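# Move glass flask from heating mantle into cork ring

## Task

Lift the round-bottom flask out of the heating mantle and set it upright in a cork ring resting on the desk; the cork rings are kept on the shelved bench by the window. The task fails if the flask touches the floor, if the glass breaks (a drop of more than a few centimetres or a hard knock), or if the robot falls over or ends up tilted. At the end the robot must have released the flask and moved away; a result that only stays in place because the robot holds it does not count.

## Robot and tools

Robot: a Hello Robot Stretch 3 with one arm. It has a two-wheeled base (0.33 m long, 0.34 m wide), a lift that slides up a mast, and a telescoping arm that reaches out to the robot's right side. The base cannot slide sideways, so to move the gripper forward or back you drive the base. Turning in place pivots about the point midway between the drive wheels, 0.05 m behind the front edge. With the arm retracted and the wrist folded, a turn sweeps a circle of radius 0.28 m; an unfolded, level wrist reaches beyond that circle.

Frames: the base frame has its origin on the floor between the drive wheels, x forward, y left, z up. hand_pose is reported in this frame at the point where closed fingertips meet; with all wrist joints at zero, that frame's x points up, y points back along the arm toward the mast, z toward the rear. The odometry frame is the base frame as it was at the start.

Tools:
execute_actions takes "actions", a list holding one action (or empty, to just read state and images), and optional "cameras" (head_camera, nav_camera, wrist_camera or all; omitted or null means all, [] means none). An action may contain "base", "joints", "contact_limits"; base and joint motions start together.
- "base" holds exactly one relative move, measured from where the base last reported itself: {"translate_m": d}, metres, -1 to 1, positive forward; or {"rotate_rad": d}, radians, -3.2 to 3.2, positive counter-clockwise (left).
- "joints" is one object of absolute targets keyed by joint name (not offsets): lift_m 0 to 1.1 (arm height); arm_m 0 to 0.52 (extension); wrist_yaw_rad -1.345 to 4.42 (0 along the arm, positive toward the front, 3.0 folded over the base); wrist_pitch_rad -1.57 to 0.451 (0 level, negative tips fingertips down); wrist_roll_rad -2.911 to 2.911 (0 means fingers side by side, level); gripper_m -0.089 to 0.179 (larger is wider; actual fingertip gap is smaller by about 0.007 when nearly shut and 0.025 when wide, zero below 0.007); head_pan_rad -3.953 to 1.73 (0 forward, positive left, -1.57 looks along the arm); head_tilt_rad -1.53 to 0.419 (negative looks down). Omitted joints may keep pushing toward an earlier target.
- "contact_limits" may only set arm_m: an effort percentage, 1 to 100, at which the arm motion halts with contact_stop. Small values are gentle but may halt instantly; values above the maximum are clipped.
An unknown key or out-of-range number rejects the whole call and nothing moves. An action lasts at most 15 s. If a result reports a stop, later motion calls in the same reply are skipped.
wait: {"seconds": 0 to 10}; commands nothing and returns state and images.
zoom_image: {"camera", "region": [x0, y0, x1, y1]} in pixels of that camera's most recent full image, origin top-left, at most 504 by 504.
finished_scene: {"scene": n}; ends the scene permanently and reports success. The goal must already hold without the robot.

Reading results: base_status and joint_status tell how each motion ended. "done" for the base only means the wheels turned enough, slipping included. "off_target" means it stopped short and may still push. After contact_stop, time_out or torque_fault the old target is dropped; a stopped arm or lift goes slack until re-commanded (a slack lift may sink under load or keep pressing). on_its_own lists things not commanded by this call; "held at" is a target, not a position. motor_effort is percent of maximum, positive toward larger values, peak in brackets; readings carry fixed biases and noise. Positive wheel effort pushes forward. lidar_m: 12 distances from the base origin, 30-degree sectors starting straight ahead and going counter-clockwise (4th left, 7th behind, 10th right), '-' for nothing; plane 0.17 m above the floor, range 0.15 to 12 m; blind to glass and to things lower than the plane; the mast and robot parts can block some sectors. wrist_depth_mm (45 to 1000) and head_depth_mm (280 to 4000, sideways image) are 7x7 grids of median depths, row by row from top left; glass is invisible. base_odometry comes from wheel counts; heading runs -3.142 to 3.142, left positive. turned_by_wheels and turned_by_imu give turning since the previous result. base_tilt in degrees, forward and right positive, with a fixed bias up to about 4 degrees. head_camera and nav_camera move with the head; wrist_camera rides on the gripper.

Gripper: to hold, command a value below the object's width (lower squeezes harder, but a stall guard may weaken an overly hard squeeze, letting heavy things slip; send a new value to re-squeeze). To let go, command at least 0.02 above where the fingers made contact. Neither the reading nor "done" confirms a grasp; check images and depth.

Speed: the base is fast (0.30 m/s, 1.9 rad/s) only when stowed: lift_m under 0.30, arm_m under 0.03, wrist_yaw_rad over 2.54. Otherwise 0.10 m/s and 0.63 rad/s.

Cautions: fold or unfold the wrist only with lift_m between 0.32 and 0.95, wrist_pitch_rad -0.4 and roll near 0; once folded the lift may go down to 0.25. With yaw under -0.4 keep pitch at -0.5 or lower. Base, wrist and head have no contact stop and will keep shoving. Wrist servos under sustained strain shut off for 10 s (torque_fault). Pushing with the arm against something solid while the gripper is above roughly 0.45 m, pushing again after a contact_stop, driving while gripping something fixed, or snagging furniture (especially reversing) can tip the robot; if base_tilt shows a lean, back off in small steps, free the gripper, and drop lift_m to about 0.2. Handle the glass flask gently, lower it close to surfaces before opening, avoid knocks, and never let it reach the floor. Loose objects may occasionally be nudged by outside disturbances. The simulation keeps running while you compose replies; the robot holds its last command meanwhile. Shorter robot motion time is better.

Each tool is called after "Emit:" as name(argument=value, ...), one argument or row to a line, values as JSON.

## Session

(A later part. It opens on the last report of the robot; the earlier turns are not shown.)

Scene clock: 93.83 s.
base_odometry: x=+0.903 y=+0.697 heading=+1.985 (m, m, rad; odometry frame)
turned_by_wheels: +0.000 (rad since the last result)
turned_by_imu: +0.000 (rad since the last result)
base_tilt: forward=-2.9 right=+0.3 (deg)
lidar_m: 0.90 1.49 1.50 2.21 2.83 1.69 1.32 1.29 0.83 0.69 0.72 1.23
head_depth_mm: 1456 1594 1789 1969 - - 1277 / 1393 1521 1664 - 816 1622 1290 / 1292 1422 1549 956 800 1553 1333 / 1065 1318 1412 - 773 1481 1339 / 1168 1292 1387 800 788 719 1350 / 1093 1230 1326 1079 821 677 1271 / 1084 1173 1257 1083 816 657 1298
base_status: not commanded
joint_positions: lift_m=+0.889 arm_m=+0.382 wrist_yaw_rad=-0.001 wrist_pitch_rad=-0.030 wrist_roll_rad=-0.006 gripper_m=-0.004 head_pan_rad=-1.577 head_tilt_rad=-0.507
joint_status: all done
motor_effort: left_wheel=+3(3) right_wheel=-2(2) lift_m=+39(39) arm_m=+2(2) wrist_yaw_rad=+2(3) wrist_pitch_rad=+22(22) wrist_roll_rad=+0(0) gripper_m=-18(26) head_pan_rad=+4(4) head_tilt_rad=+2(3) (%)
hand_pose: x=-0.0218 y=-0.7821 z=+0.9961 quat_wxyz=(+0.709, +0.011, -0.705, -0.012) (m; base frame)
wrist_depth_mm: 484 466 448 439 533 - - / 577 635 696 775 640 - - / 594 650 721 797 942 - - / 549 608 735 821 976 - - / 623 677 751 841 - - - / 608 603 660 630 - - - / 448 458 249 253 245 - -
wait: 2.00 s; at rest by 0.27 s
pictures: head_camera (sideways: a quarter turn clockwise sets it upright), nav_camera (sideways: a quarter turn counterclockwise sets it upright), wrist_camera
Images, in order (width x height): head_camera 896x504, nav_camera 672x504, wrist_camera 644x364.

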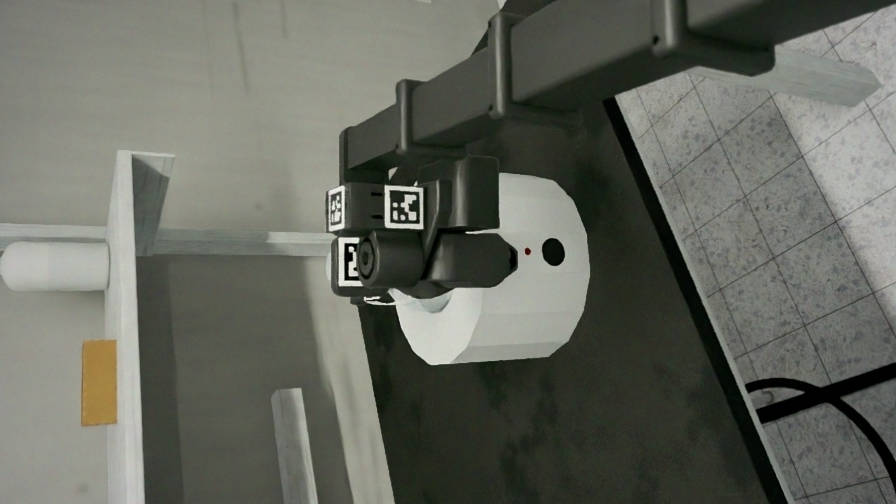

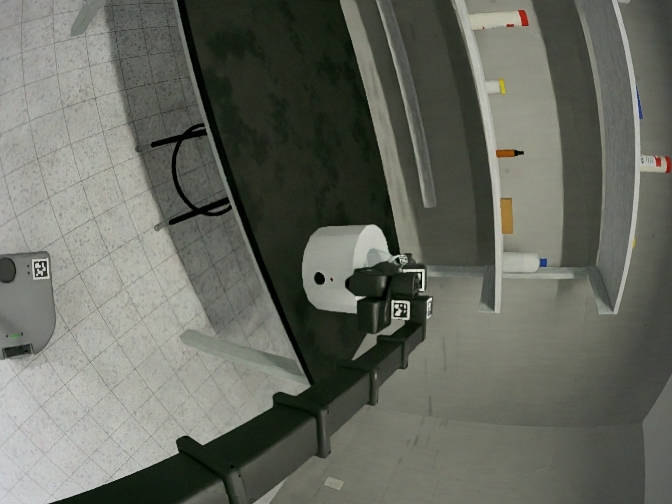

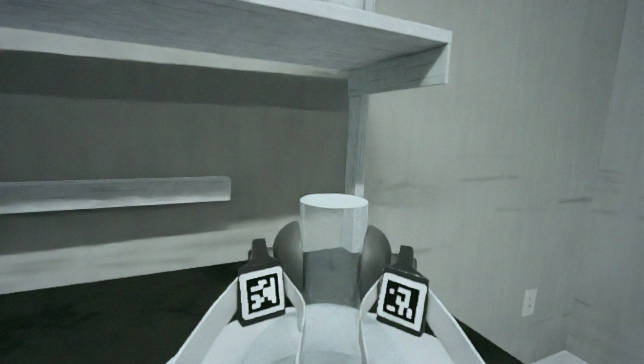

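Emit:
execute_actions(
  actions=[
    {"joints":{"lift_m":0.97}},
  ],
  cameras=["wrist_camera","head_camera"],
)

Scene clock: 95.70 s.
base_odometry: x=+0.903 y=+0.697 heading=+1.985 (m, m, rad; odometry frame)
turned_by_wheels: +0.000 (rad since the last result)
turned_by_imu: +0.000 (rad since the last result)
base_tilt: forward=-2.9 right=+0.3 (deg)
lidar_m: 0.90 1.49 1.50 2.21 2.82 1.70 1.32 1.29 0.83 0.69 0.72 1.23
head_depth_mm: 1456 1607 1737 - 924 1090 1321 / 1375 1512 - 1047 860 1604 1290 / 1298 1418 - 866 798 1565 1338 / 1067 1300 - 769 771 1480 1338 / 1174 1286 1367 803 791 717 1343 / 1095 1230 1325 1081 814 675 1277 / 1080 1169 1247 1075 815 659 1305
base_status: not commanded
joint_positions: lift_m=+0.969 arm_m=+0.382 wrist_yaw_rad=-0.001 wrist_pitch_rad=-0.029 wrist_roll_rad=-0.006 gripper_m=-0.004 head_pan_rad=-1.577 head_tilt_rad=-0.507
joint_status: all done
motor_effort: left_wheel=+3(4) right_wheel=-2(2) lift_m=+40(41) arm_m=+2(2) wrist_yaw_rad=+3(3) wrist_pitch_rad=+21(22) wrist_roll_rad=+0(0) gripper_m=-19(19) head_pan_rad=+4(4) head_tilt_rad=+2(3) (%)
hand_pose: x=-0.0218 y=-0.7822 z=+1.0764 quat_wxyz=(+0.709, +0.010, -0.705, -0.011) (m; base frame)
wrist_depth_mm: 400 624 685 744 879 - - / 453 419 448 600 874 - - / 597 652 727 790 686 - - / 601 661 743 816 967 - - / 558 619 750 850 - - - / 643 695 756 819 - - - / 569 584 587 592 597 - -
pictures: head_camera (sideways: a quarter turn clockwise sets it upright), wrist_camera
Images, in order (width x height): head_camera 896x504, wrist_camera 644x364.

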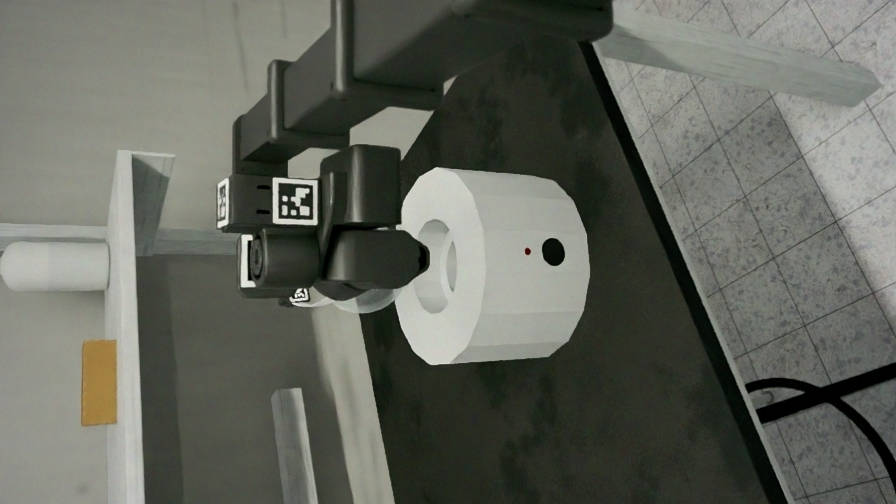

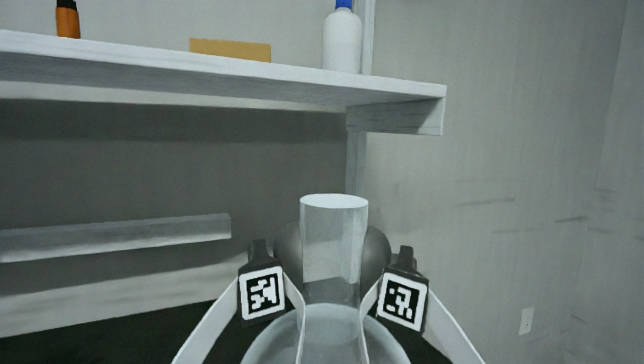

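Emit:
execute_actions(
  actions=[
    {"base":{"rotate_rad":1.215},"joints":{"arm_m":0.15}},
  ],
  cameras=["wrist_camera"],
)

Emit:
execute_actions(
  actions=[
    {"base":{"translate_m":0.8},"joints":{"arm_m":0.1,"lift_m":0.82,"wrist_yaw_rad":0.7,"head_pan_rad":-0.4,"head_tilt_rad":-0.7}},
  ],
  cameras=["wrist_camera","head_camera"],
)

Emit:
execute_actions(
  actions=[
    {"base":{"rotate_rad":1.02},"joints":{"head_pan_rad":-1.37,"arm_m":0.2}},
  ],
)

Scene clock: 99.20 s.
base_odometry: x=+0.903 y=+0.697 heading=-3.084 (m, m, rad; odometry frame)
turned_by_wheels: +1.215 (rad since the last result)
turned_by_imu: +1.210 (rad since the last result)
base_tilt: forward=-2.9 right=+0.3 (deg)
lidar_m: 2.15 3.32 2.82 1.51 1.30 1.30 0.82 0.69 0.72 0.90 1.85 1.49
head_depth_mm: 1178 1280 1354 - 856 665 1336 / 1043 1368 1442 - - 704 1342 / 1352 1346 1566 - - 1522 1348 / 1477 1618 1725 - - 1602 1336 / 1611 1770 1943 1093 918 1608 1336 / 1771 1934 2156 2201 1077 1266 1315 / 1843 1964 2120 2245 1994 1591 1339
base_status: done
joint_positions: lift_m=+0.969 arm_m=+0.150 wrist_yaw_rad=+0.001 wrist_pitch_rad=-0.029 wrist_roll_rad=-0.006 gripper_m=-0.004 head_pan_rad=-1.577 head_tilt_rad=-0.507
joint_status: all done
motor_effort: left_wheel=-5(11) right_wheel=+2(6) lift_m=+40(40) arm_m=-2(3) wrist_yaw_rad=-1(2) wrist_pitch_rad=+21(21) wrist_roll_rad=+0(0) gripper_m=-19(19) head_pan_rad=+4(5) head_tilt_rad=+2(2) (%)
hand_pose: x=-0.0213 y=-0.5507 z=+1.0764 quat_wxyz=(+0.709, +0.011, -0.705, -0.010) (m; base frame)
wrist_depth_mm: - - - - - 907 752 / - - - - - 858 757 / - - - - - 888 755 / - - - - - 940 783 / - - - - - 949 764 / - - - 813 874 840 793 / - - 592 607 589 625 641
pictures: wrist_camera
Images, in order (width x height): wrist_camera 644x364.

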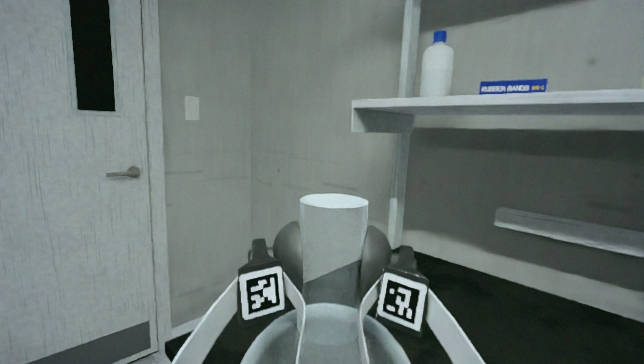

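Scene clock: 108.50 s.
base_odometry: x=+0.105 y=+0.651 heading=-3.084 (m, m, rad; odometry frame)
turned_by_wheels: +0.000 (rad since the last result)
turned_by_imu: +0.004 (rad since the last result)
base_tilt: forward=-2.9 right=+0.3 (deg)
lidar_m: 1.42 2.11 2.11 2.55 1.86 1.86 1.43 1.34 1.07 1.48 0.84 1.30
head_depth_mm: 1080 1193 1142 894 732 1379 1216 / 1112 1240 1138 889 731 1339 1199 / 1139 1267 1129 889 770 1405 1217 / 1191 1320 1129 885 784 1395 1216 / 1221 1338 1123 855 1528 1392 1207 / 1267 1400 1114 878 1553 1385 1201 / 1304 1430 1109 871 1593 1380 1201
base_status: done
joint_positions: lift_m=+0.821 arm_m=+0.100 wrist_yaw_rad=+0.699 wrist_pitch_rad=-0.029 wrist_roll_rad=-0.006 gripper_m=-0.004 head_pan_rad=-0.407 head_tilt_rad=-0.691
joint_status: all done
motor_effort: left_wheel=-6(8) right_wheel=+3(7) lift_m=+13(37) arm_m=-2(3) wrist_yaw_rad=+1(7) wrist_pitch_rad=+21(21) wrist_roll_rad=+0(0) gripper_m=-19(19) head_pan_rad=+4(49) head_tilt_rad=-4(18) (%)
hand_pose: x=+0.1429 y=-0.4408 z=+0.9279 quat_wxyz=(+0.670, +0.251, -0.659, +0.233) (m; base frame)
wrist_depth_mm: 942 970 995 - - - - / 970 - - - - - - / - - - - - - - / - - - - - - - / 784 812 838 - - - - / 538 554 600 - - - - / 412 419 430 - - - -
pictures: head_camera (sideways: a quarter turn clockwise sets it upright), wrist_camera
Images, in order (width x height): head_camera 896x504, wrist_camera 644x364.

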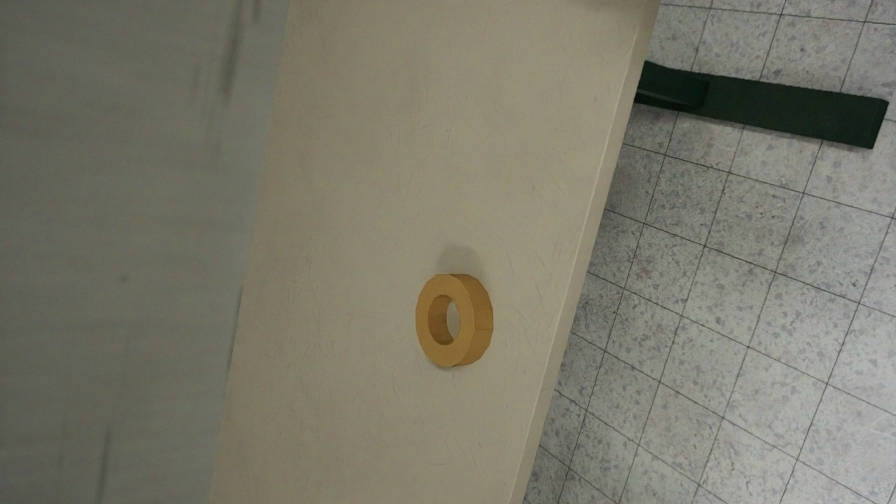

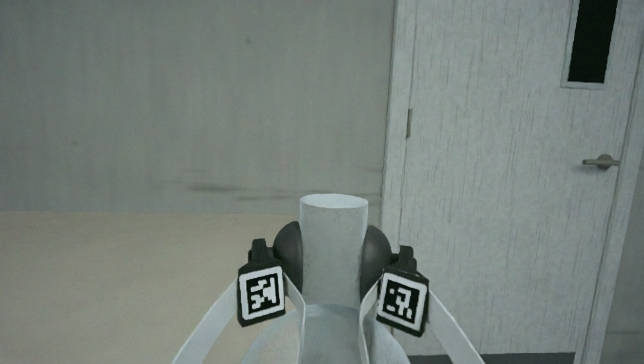

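Scene clock: 111.07 s.
base_odometry: x=+0.105 y=+0.651 heading=-2.064 (m, m, rad; odometry frame)
turned_by_wheels: +1.020 (rad since the last result)
turned_by_imu: +1.015 (rad since the last result)
base_tilt: forward=-2.9 right=+0.3 (deg)
lidar_m: 2.11 2.55 1.86 1.86 2.04 1.34 1.07 1.51 0.84 1.30 1.42 2.48
head_depth_mm: 1092 1203 1150 959 693 1328 1221 / 1135 1257 1138 947 - 1415 1191 / 1168 1306 1132 - 1544 1408 1217 / 1225 1343 1125 884 1533 1391 1210 / 1272 1396 1117 852 1562 1394 1216 / 1318 1429 1114 877 1587 1392 1199 / 1379 1471 1120 872 1631 1385 1204
base_status: done
joint_positions: lift_m=+0.821 arm_m=+0.200 wrist_yaw_rad=+0.700 wrist_pitch_rad=-0.029 wrist_roll_rad=-0.006 gripper_m=-0.004 head_pan_rad=-1.363 head_tilt_rad=-0.691
joint_status: all done
motor_effort: left_wheel=-5(14) right_wheel=+2(6) lift_m=+13(13) arm_m=+1(3) wrist_yaw_rad=+1(1) wrist_pitch_rad=+21(21) wrist_roll_rad=+0(0) gripper_m=-19(19) head_pan_rad=-3(49) head_tilt_rad=-3(4) (%)
hand_pose: x=+0.1431 y=-0.5402 z=+0.9279 quat_wxyz=(+0.670, +0.251, -0.658, +0.233) (m; base frame)
wrist_depth_mm: - - - - - 864 700 / - - - - - 863 706 / - - - - - 878 710 / - - - - - 886 712 / - - 854 882 912 841 727 / - - 604 582 618 611 622 / - - 427 431 421 451 456
pictures: head_camera (sideways: a quarter turn clockwise sets it upright), nav_camera (sideways: a quarter turn counterclockwise sets it upright), wrist_camera
Images, in order (width x height): head_camera 896x504, nav_camera 672x504, wrist_camera 644x364.

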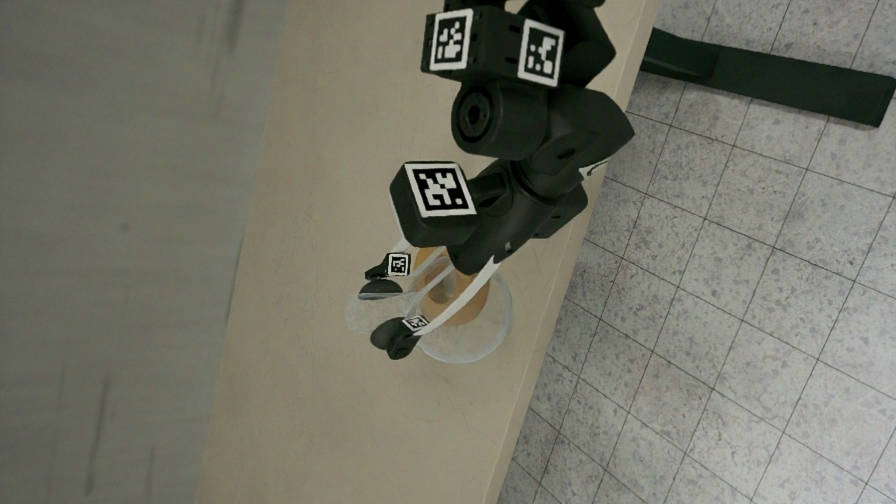

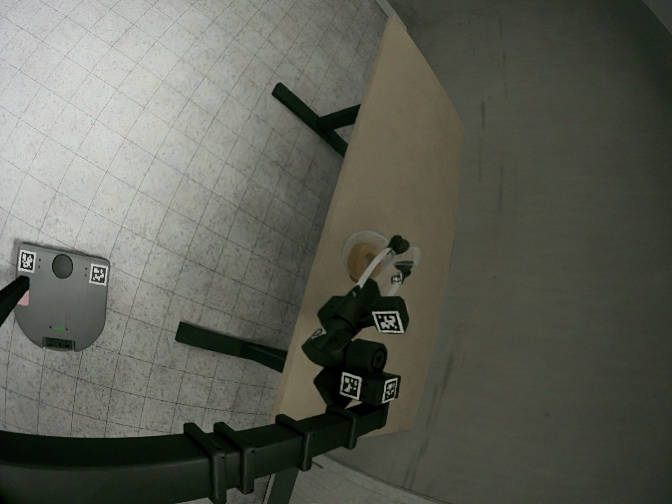

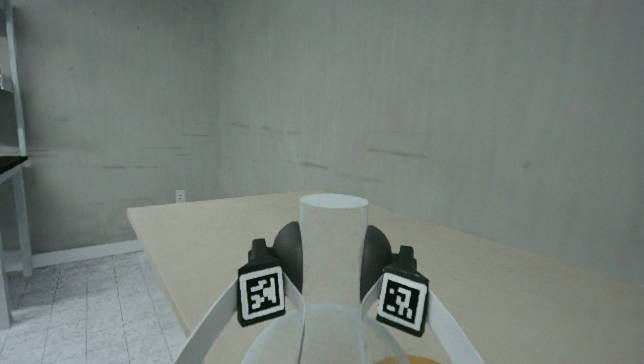

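Emit:
execute_actions(
  actions=[
    {"joints":{"arm_m":0.33,"lift_m":0.795}},
  ],
  cameras=["head_camera"],
)

Emit:
zoom_image(
  camera="head_camera",
  region=[280, 160, 520, 400],
)

Scene clock: 113.47 s.
base_odometry: x=+0.105 y=+0.651 heading=-2.064 (m, m, rad; odometry frame)
turned_by_wheels: +0.000 (rad since the last result)
turned_by_imu: +0.000 (rad since the last result)
base_tilt: forward=-2.9 right=+0.3 (deg)
lidar_m: 2.11 2.56 1.86 1.86 2.04 1.34 1.07 1.50 0.84 1.30 1.42 2.49
head_depth_mm: 1092 1202 1189 - 730 1313 1209 / 1125 1249 1181 - 747 1401 1194 / 1183 1297 1184 - 765 1393 1212 / 1221 1347 1177 834 787 1390 1208 / 1270 1387 1117 863 1561 1391 1213 / 1326 1421 1116 874 1596 1391 1205 / 1378 1478 1114 877 1618 1385 1202
base_status: not commanded
joint_positions: lift_m=+0.796 arm_m=+0.330 wrist_yaw_rad=+0.700 wrist_pitch_rad=-0.029 wrist_roll_rad=-0.006 gripper_m=-0.004 head_pan_rad=-1.363 head_tilt_rad=-0.691
joint_status: all done
motor_effort: left_wheel=-5(5) right_wheel=+2(2) lift_m=+13(11) arm_m=+2(2) wrist_yaw_rad=+1(0) wrist_pitch_rad=+21(21) wrist_roll_rad=+0(0) gripper_m=-19(19) head_pan_rad=-2(5) head_tilt_rad=-3(4) (%)
hand_pose: x=+0.1431 y=-0.6702 z=+0.9029 quat_wxyz=(+0.670, +0.251, -0.658, +0.233) (m; base frame)
wrist_depth_mm: - - - - 932 735 605 / - - - - 968 741 604 / - - - - 971 756 609 / - - - - 985 752 615 / - 733 765 799 865 748 624 / - 502 543 534 562 549 560 / - 381 387 394 380 407 415
pictures: head_camera (sideways: a quarter turn clockwise sets it upright)
Images, in order (width x height): head_camera 896x504.

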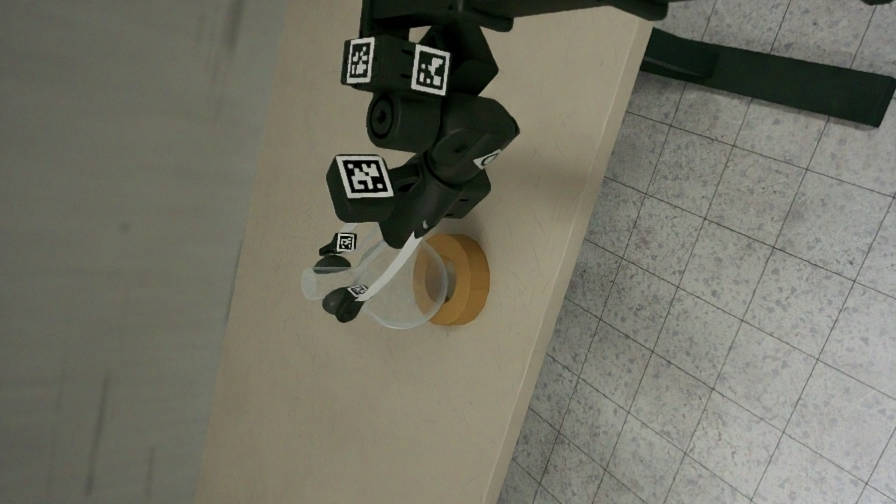

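Region (280, 160, 520, 400) of head_camera's 896x504 image, scaled by 2.100, with more detail than that image has.

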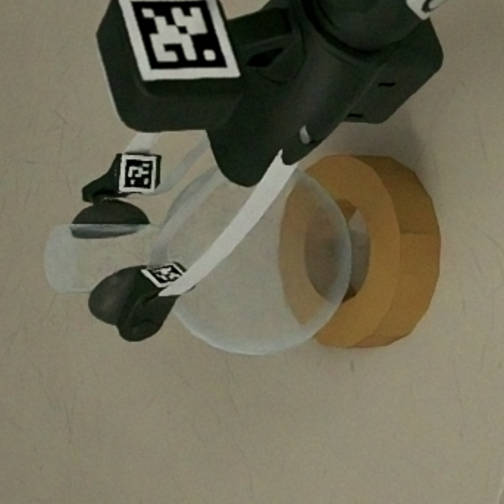

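Emit:
execute_actions(
  actions=[
    {"joints":{"lift_m":0.78}},
  ],
  cameras=["head_camera","wrist_camera"],
)

Emit:
zoom_image(
  camera="head_camera",
  region=[280, 160, 520, 400],
)

Scene clock: 114.87 s.
base_odometry: x=+0.105 y=+0.651 heading=-2.064 (m, m, rad; odometry frame)
turned_by_wheels: +0.000 (rad since the last result)
turned_by_imu: +0.000 (rad since the last result)
base_tilt: forward=-2.9 right=+0.4 (deg)
lidar_m: 2.11 2.55 1.87 1.86 2.04 1.34 1.07 1.51 0.84 1.30 1.42 2.49
head_depth_mm: 1090 1198 1138 - 736 1325 1218 / 1131 1257 1137 - 730 1406 1198 / 1169 1295 1184 - 767 1397 1214 / 1215 1357 1176 833 787 1396 1213 / 1258 1388 1122 860 1556 1390 1205 / 1319 1437 1123 877 1582 1405 1198 / 1379 1467 1112 879 1623 1388 1196
base_status: not commanded
joint_positions: lift_m=+0.781 arm_m=+0.330 wrist_yaw_rad=+0.700 wrist_pitch_rad=-0.029 wrist_roll_rad=-0.006 gripper_m=-0.004 head_pan_rad=-1.363 head_tilt_rad=-0.691
joint_status: all done
motor_effort: left_wheel=-5(5) right_wheel=+2(2) lift_m=+13(18) arm_m=+2(2) wrist_yaw_rad=+1(0) wrist_pitch_rad=+21(21) wrist_roll_rad=+0(0) gripper_m=-19(19) head_pan_rad=-4(3) head_tilt_rad=-3(3) (%)
hand_pose: x=+0.1431 y=-0.6702 z=+0.8879 quat_wxyz=(+0.670, +0.251, -0.658, +0.233) (m; base frame)
wrist_depth_mm: - - - - 947 733 596 / - - - - 973 738 608 / - - - - 976 753 608 / - - - - 975 756 612 / - 688 727 751 780 712 617 / - 472 512 493 525 515 531 / - 357 362 369 358 380 386
pictures: head_camera (sideways: a quarter turn clockwise sets it upright), wrist_camera
Images, in order (width x height): head_camera 896x504, wrist_camera 644x364.

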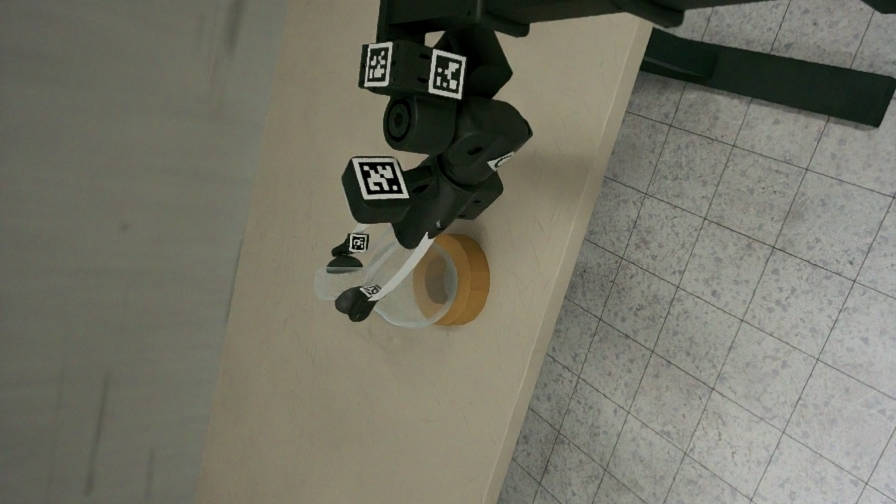

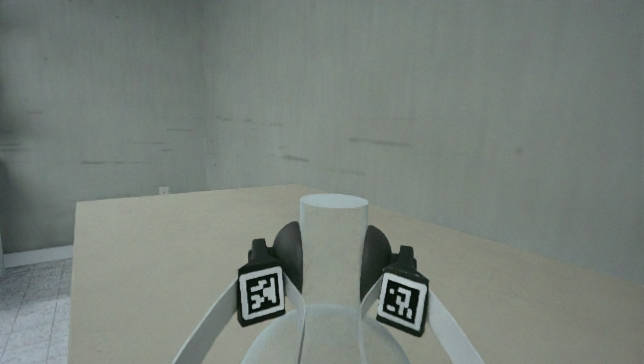

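Region (280, 160, 520, 400) of head_camera's 896x504 image, scaled by 2.100, with more detail than that image has.

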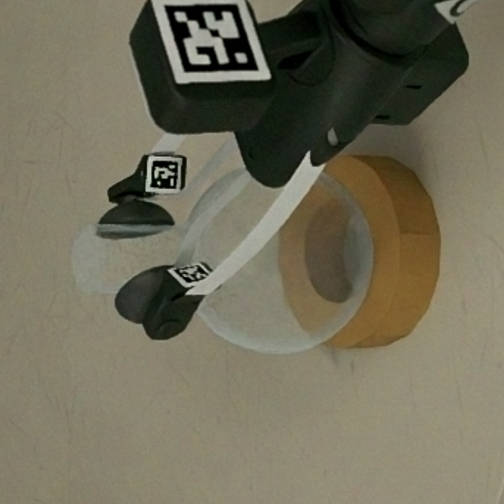

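Emit:
execute_actions(
  actions=[
    {"joints":{"lift_m":0.773,"arm_m":0.34}},
  ],
  cameras=["head_camera","wrist_camera"],
)

Emit:
zoom_image(
  camera="head_camera",
  region=[280, 160, 520, 400],
)

Scene clock: 116.07 s.
base_odometry: x=+0.105 y=+0.651 heading=-2.064 (m, m, rad; odometry frame)
turned_by_wheels: +0.000 (rad since the last result)
turned_by_imu: +0.000 (rad since the last result)
base_tilt: forward=-2.9 right=+0.3 (deg)
lidar_m: 2.11 2.56 1.86 1.86 2.04 1.34 1.07 1.50 0.84 1.30 1.42 2.49
head_depth_mm: 1092 1206 1148 - 713 1325 1218 / 1130 1251 1148 - 731 1399 1194 / 1176 1306 1181 - 768 1394 1210 / 1214 1342 1159 838 786 1386 1219 / 1275 1393 1118 858 1565 1393 1212 / 1321 1437 1121 877 1595 1377 1212 / 1375 1465 1112 873 1646 1381 1204
base_status: not commanded
joint_positions: lift_m=+0.774 arm_m=+0.340 wrist_yaw_rad=+0.700 wrist_pitch_rad=-0.029 wrist_roll_rad=-0.006 gripper_m=-0.004 head_pan_rad=-1.363 head_tilt_rad=-0.691
joint_status: all done
motor_effort: left_wheel=-5(5) right_wheel=+3(2) lift_m=+13(10) arm_m=+2(2) wrist_yaw_rad=+1(0) wrist_pitch_rad=+21(21) wrist_roll_rad=+0(0) gripper_m=-19(19) head_pan_rad=-4(3) head_tilt_rad=-4(4) (%)
hand_pose: x=+0.1431 y=-0.6802 z=+0.8809 quat_wxyz=(+0.670, +0.251, -0.658, +0.233) (m; base frame)
wrist_depth_mm: - - - - 933 722 591 / - - - - 942 743 593 / - - - - 952 742 598 / - - - - 960 743 607 / - 675 703 733 756 706 615 / - 458 498 481 511 499 515 / - 348 352 360 345 372 375
pictures: head_camera (sideways: a quarter turn clockwise sets it upright), wrist_camera
Images, in order (width x height): head_camera 896x504, wrist_camera 644x364.

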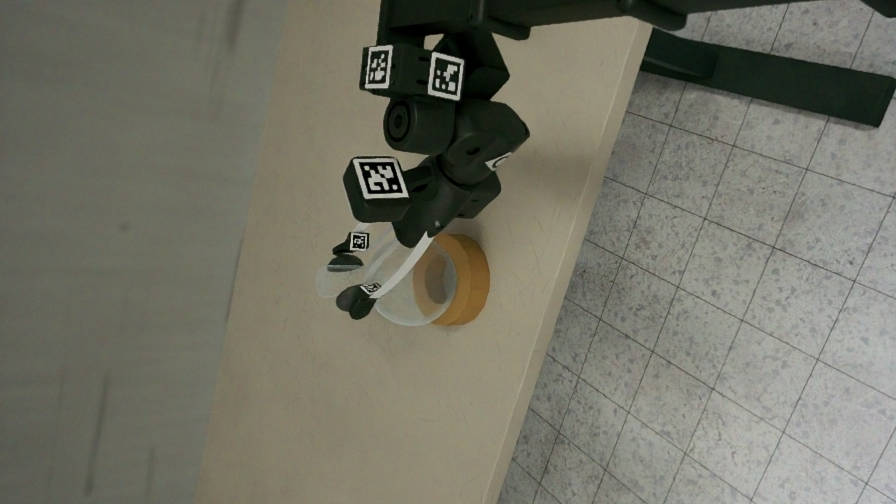

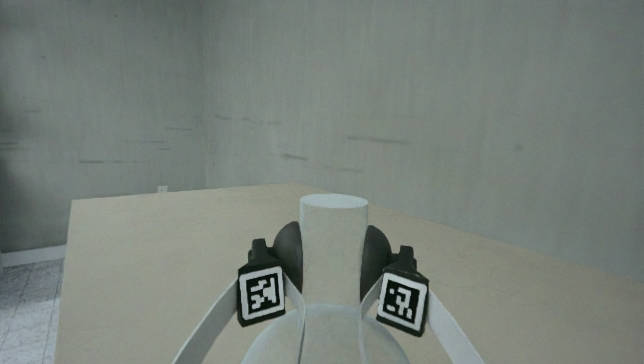

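Region (280, 160, 520, 400) of head_camera's 896x504 image, scaled by 2.100, with more detail than that image has.

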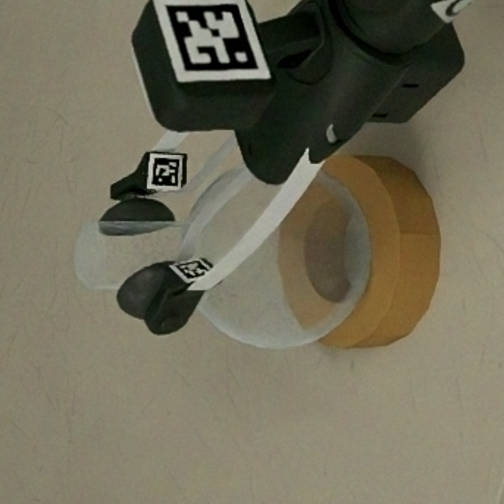

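Emit:
execute_actions(
  actions=[
    {"joints":{"lift_m":0.766,"arm_m":0.345}},
  ],
  cameras=["head_camera","wrist_camera"],
)

Emit:
zoom_image(
  camera="head_camera",
  region=[280, 160, 520, 400],
)

Scene clock: 116.97 s.
base_odometry: x=+0.105 y=+0.651 heading=-2.064 (m, m, rad; odometry frame)
turned_by_wheels: +0.000 (rad since the last result)
turned_by_imu: +0.000 (rad since the last result)
base_tilt: forward=-3.0 right=+0.3 (deg)
lidar_m: 2.10 2.55 1.86 1.86 2.05 1.34 1.07 1.51 0.84 1.30 1.42 2.49
head_depth_mm: 1092 1201 1149 - 725 1316 1217 / 1134 1256 1144 - 732 1395 1191 / 1175 1300 1179 - 770 1399 1214 / 1216 1337 1176 836 785 1399 1215 / 1270 1403 1121 862 1547 1389 1212 / 1321 1435 1125 875 1598 1391 1203 / 1370 1474 1117 875 1639 1384 1199
base_status: not commanded
joint_positions: lift_m=+0.767 arm_m=+0.345 wrist_yaw_rad=+0.700 wrist_pitch_rad=-0.021 wrist_roll_rad=-0.006 gripper_m=-0.004 head_pan_rad=-1.363 head_tilt_rad=-0.691
joint_status: all done
motor_effort: left_wheel=-5(5) right_wheel=+2(2) lift_m=+12(13) arm_m=+2(1) wrist_yaw_rad=+0(1) wrist_pitch_rad=+17(21) wrist_roll_rad=+0(0) gripper_m=-19(19) head_pan_rad=-2(4) head_tilt_rad=-3(4) (%)
hand_pose: x=+0.1432 y=-0.6853 z=+0.8758 quat_wxyz=(+0.669, +0.249, -0.659, +0.236) (m; base frame)
wrist_depth_mm: - - - - 924 718 589 / - - - - 926 738 594 / - - - - 938 735 591 / - - - - 973 747 604 / - 667 704 730 750 704 614 / - 453 489 472 504 493 503 / - 339 346 353 343 367 371
pictures: head_camera (sideways: a quarter turn clockwise sets it upright), wrist_camera
Images, in order (width x height): head_camera 896x504, wrist_camera 644x364.

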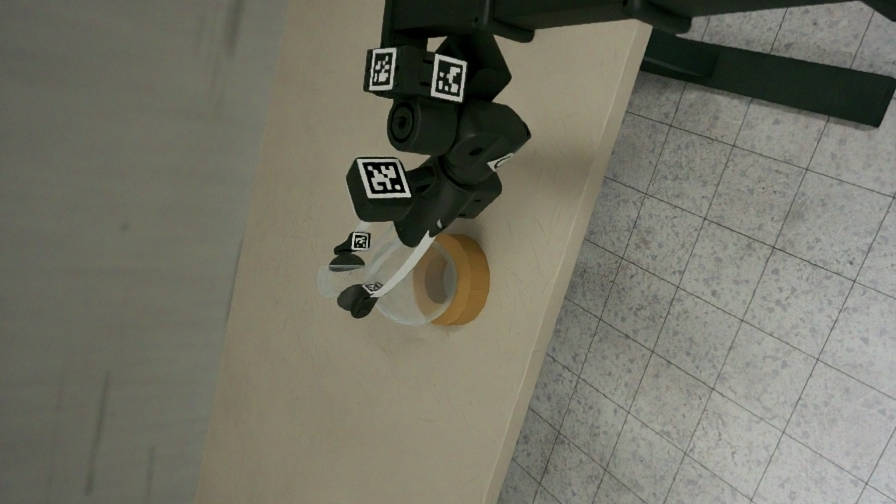

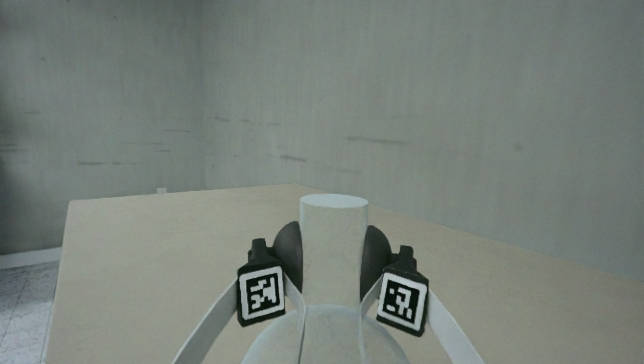

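Region (280, 160, 520, 400) of head_camera's 896x504 image, scaled by 2.100, with more detail than that image has.

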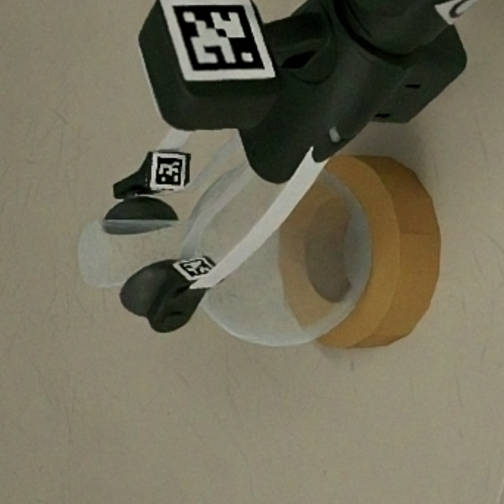

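Contact. Release partially.

Emit:
execute_actions(
  actions=[
    {"joints":{"gripper_m":0.065}},
  ],
  cameras=["head_camera","wrist_camera"],
)

Scene clock: 118.40 s.
base_odometry: x=+0.105 y=+0.651 heading=-2.064 (m, m, rad; odometry frame)
turned_by_wheels: +0.000 (rad since the last result)
turned_by_imu: +0.000 (rad since the last result)
base_tilt: forward=-3.0 right=+0.3 (deg)
lidar_m: 2.11 2.56 1.86 1.86 2.04 1.34 1.07 1.51 0.84 1.30 1.42 2.48
head_depth_mm: 1091 1205 1152 - 724 1322 1216 / 1131 1246 1146 - 727 1400 1187 / 1172 1303 1184 - 769 1398 1207 / 1214 1349 1181 838 788 1398 1209 / 1265 1398 1128 857 1565 1388 1204 / 1322 1436 1119 876 1594 1385 1207 / 1374 1476 1107 873 1637 1384 1201
base_status: not commanded
joint_positions: lift_m=+0.767 arm_m=+0.345 wrist_yaw_rad=+0.700 wrist_pitch_rad=-0.014 wrist_roll_rad=-0.006 gripper_m=+0.065 head_pan_rad=-1.363 head_tilt_rad=-0.691
joint_status: all done
motor_effort: left_wheel=-5(5) right_wheel=+3(2) lift_m=+12(12) arm_m=+2(2) wrist_yaw_rad=+1(1) wrist_pitch_rad=+13(17) wrist_roll_rad=+0(0) gripper_m=+0(86) head_pan_rad=-3(4) head_tilt_rad=-4(4) (%)
hand_pose: x=+0.1434 y=-0.6855 z=+0.8777 quat_wxyz=(+0.668, +0.246, -0.660, +0.238) (m; base frame)
wrist_depth_mm: - - - - 934 721 594 / - - - - 936 725 589 / - - - - 969 736 600 / - - - - 963 745 607 / - 681 786 748 772 708 606 / - 463 - 482 526 509 518 / - 345 351 359 347 371 375
pictures: head_camera (sideways: a quarter turn clockwise sets it upright), wrist_camera
Images, in order (width x height): head_camera 896x504, wrist_camera 644x364.

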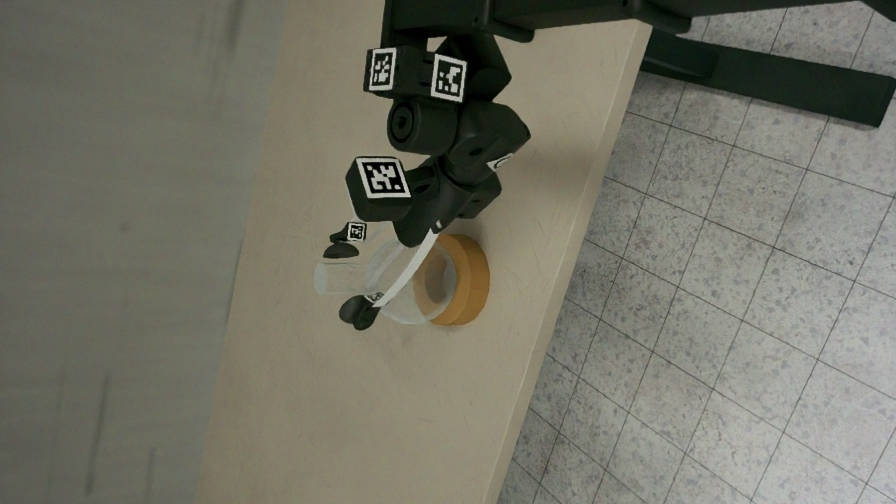

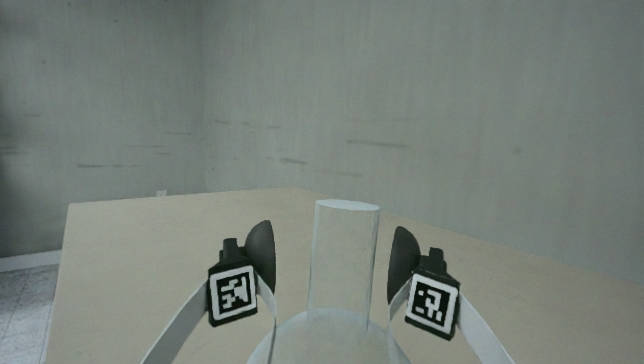

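Emit:
execute_actions(
  actions=[
    {"joints":{"gripper_m":0.11,"lift_m":0.845}},
  ],
  cameras=["head_camera"],
)

Emit:
execute_actions(
  actions=[
    {"joints":{"arm_m":0.02,"lift_m":0.87,"wrist_yaw_rad":0.3}},
  ],
)

Scene clock: 120.23 s.
base_odometry: x=+0.105 y=+0.651 heading=-2.064 (m, m, rad; odometry frame)
turned_by_wheels: +0.000 (rad since the last result)
turned_by_imu: +0.000 (rad since the last result)
base_tilt: forward=-2.9 right=+0.3 (deg)
lidar_m: 2.11 2.54 1.87 1.86 2.04 1.34 1.07 1.51 0.84 1.30 1.42 2.49
head_depth_mm: 1090 1201 - 867 732 1323 1223 / 1133 1249 1236 841 747 1407 1204 / 1175 1300 - 860 771 1394 1221 / 1215 1355 1176 866 786 1409 1215 / 1261 1393 1082 862 1560 1395 1204 / 1318 1427 1121 877 1605 1383 1212 / 1383 1478 1111 872 1622 1378 1199
base_status: not commanded
joint_positions: lift_m=+0.844 arm_m=+0.345 wrist_yaw_rad=+0.700 wrist_pitch_rad=-0.013 wrist_roll_rad=-0.006 gripper_m=+0.110 head_pan_rad=-1.363 head_tilt_rad=-0.691
joint_status: all done
motor_effort: left_wheel=-5(5) right_wheel=+3(2) lift_m=+39(40) arm_m=+2(2) wrist_yaw_rad=+0(1) wrist_pitch_rad=+12(13) wrist_roll_rad=+0(0) gripper_m=+0(88) head_pan_rad=-4(4) head_tilt_rad=-3(4) (%)
hand_pose: x=+0.1434 y=-0.6855 z=+0.9557 quat_wxyz=(+0.668, +0.246, -0.660, +0.239) (m; base frame)
wrist_depth_mm: - - - - 924 714 586 / - - - - 950 727 592 / - - - - 949 734 598 / - - - - 978 734 607 / - 945 - - 948 744 609 / - 630 644 651 666 689 609 / - 466 475 483 492 475 514
pictures: head_camera (sideways: a quarter turn clockwise sets it upright)
Images, in order (width x height): head_camera 896x504.

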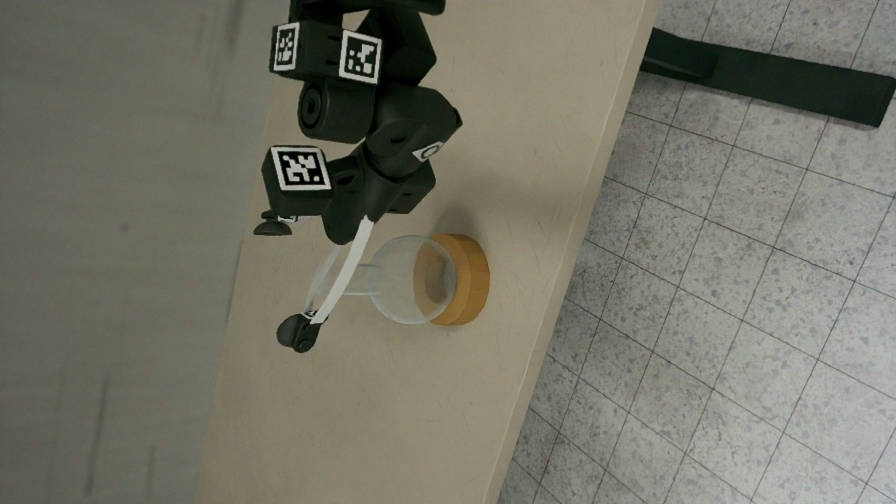

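Scene clock: 123.83 s.
base_odometry: x=+0.105 y=+0.651 heading=-2.064 (m, m, rad; odometry frame)
turned_by_wheels: +0.000 (rad since the last result)
turned_by_imu: +0.000 (rad since the last result)
base_tilt: forward=-2.9 right=+0.3 (deg)
lidar_m: 2.11 2.56 1.86 1.86 2.04 1.33 1.07 1.51 0.84 1.30 1.42 2.49
head_depth_mm: 1091 1206 1148 898 734 - - / 1136 1254 1141 908 738 - - / 1168 1296 1137 886 - - 1186 / 1225 1349 1130 863 787 1374 1219 / 1273 1406 1128 906 1545 1394 1205 / 1321 1430 1116 879 1594 1396 1205 / 1378 1486 1118 874 1621 1381 1203
base_status: not commanded
joint_positions: lift_m=+0.869 arm_m=+0.020 wrist_yaw_rad=+0.300 wrist_pitch_rad=-0.012 wrist_roll_rad=-0.006 gripper_m=+0.110 head_pan_rad=-1.363 head_tilt_rad=-0.691
joint_status: all done
motor_effort: left_wheel=-6(5) right_wheel=+2(2) lift_m=+39(44) arm_m=-3(3) wrist_yaw_rad=+0(2) wrist_pitch_rad=+12(12) wrist_roll_rad=+0(0) gripper_m=+0(0) head_pan_rad=-3(3) head_tilt_rad=-4(3) (%)
hand_pose: x=+0.0543 y=-0.4097 z=+0.9807 quat_wxyz=(+0.702, +0.110, -0.696, +0.101) (m; base frame)
wrist_depth_mm: - - - - - 904 795 / - - - - - 910 802 / - - - - - 940 815 / - - - - - 940 819 / 995 - - - - 939 837 / 760 683 700 710 735 771 779 / - 526 517 510 538 517 556
pictures: head_camera (sideways: a quarter turn clockwise sets it upright), nav_camera (sideways: a quarter turn counterclockwise sets it upright), wrist_camera
Images, in order (width x height): head_camera 896x504, nav_camera 672x504, wrist_camera 644x364.

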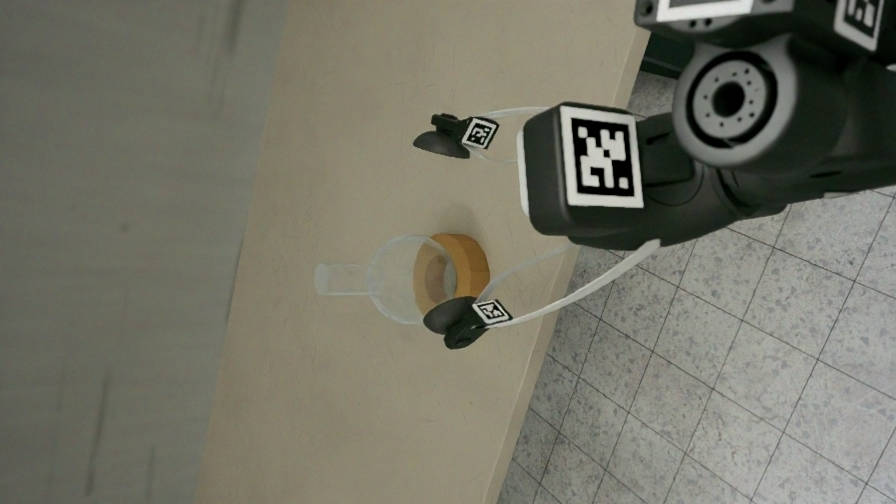

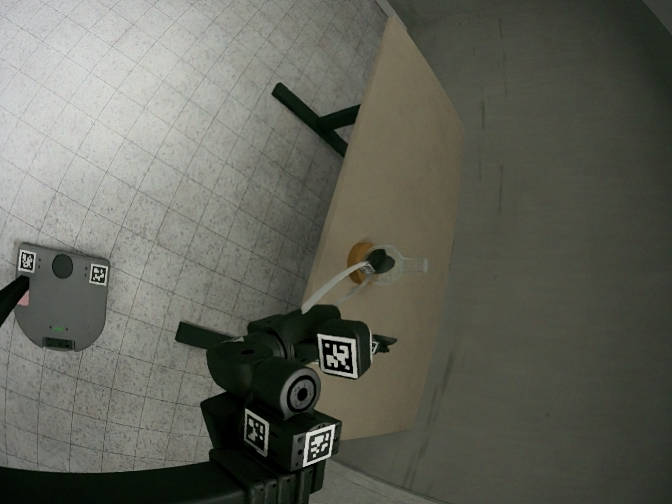

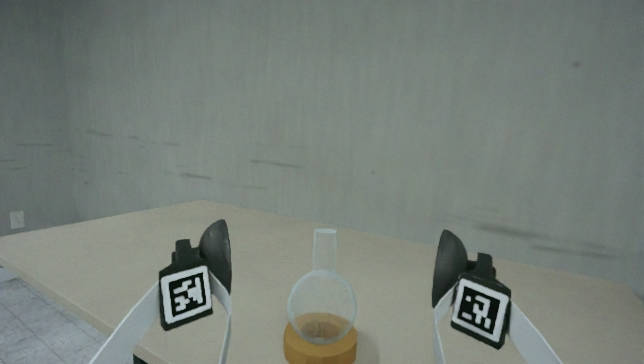

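Emit:
finished_scene(
  scene=1,
)

The scene is finished: the task was done.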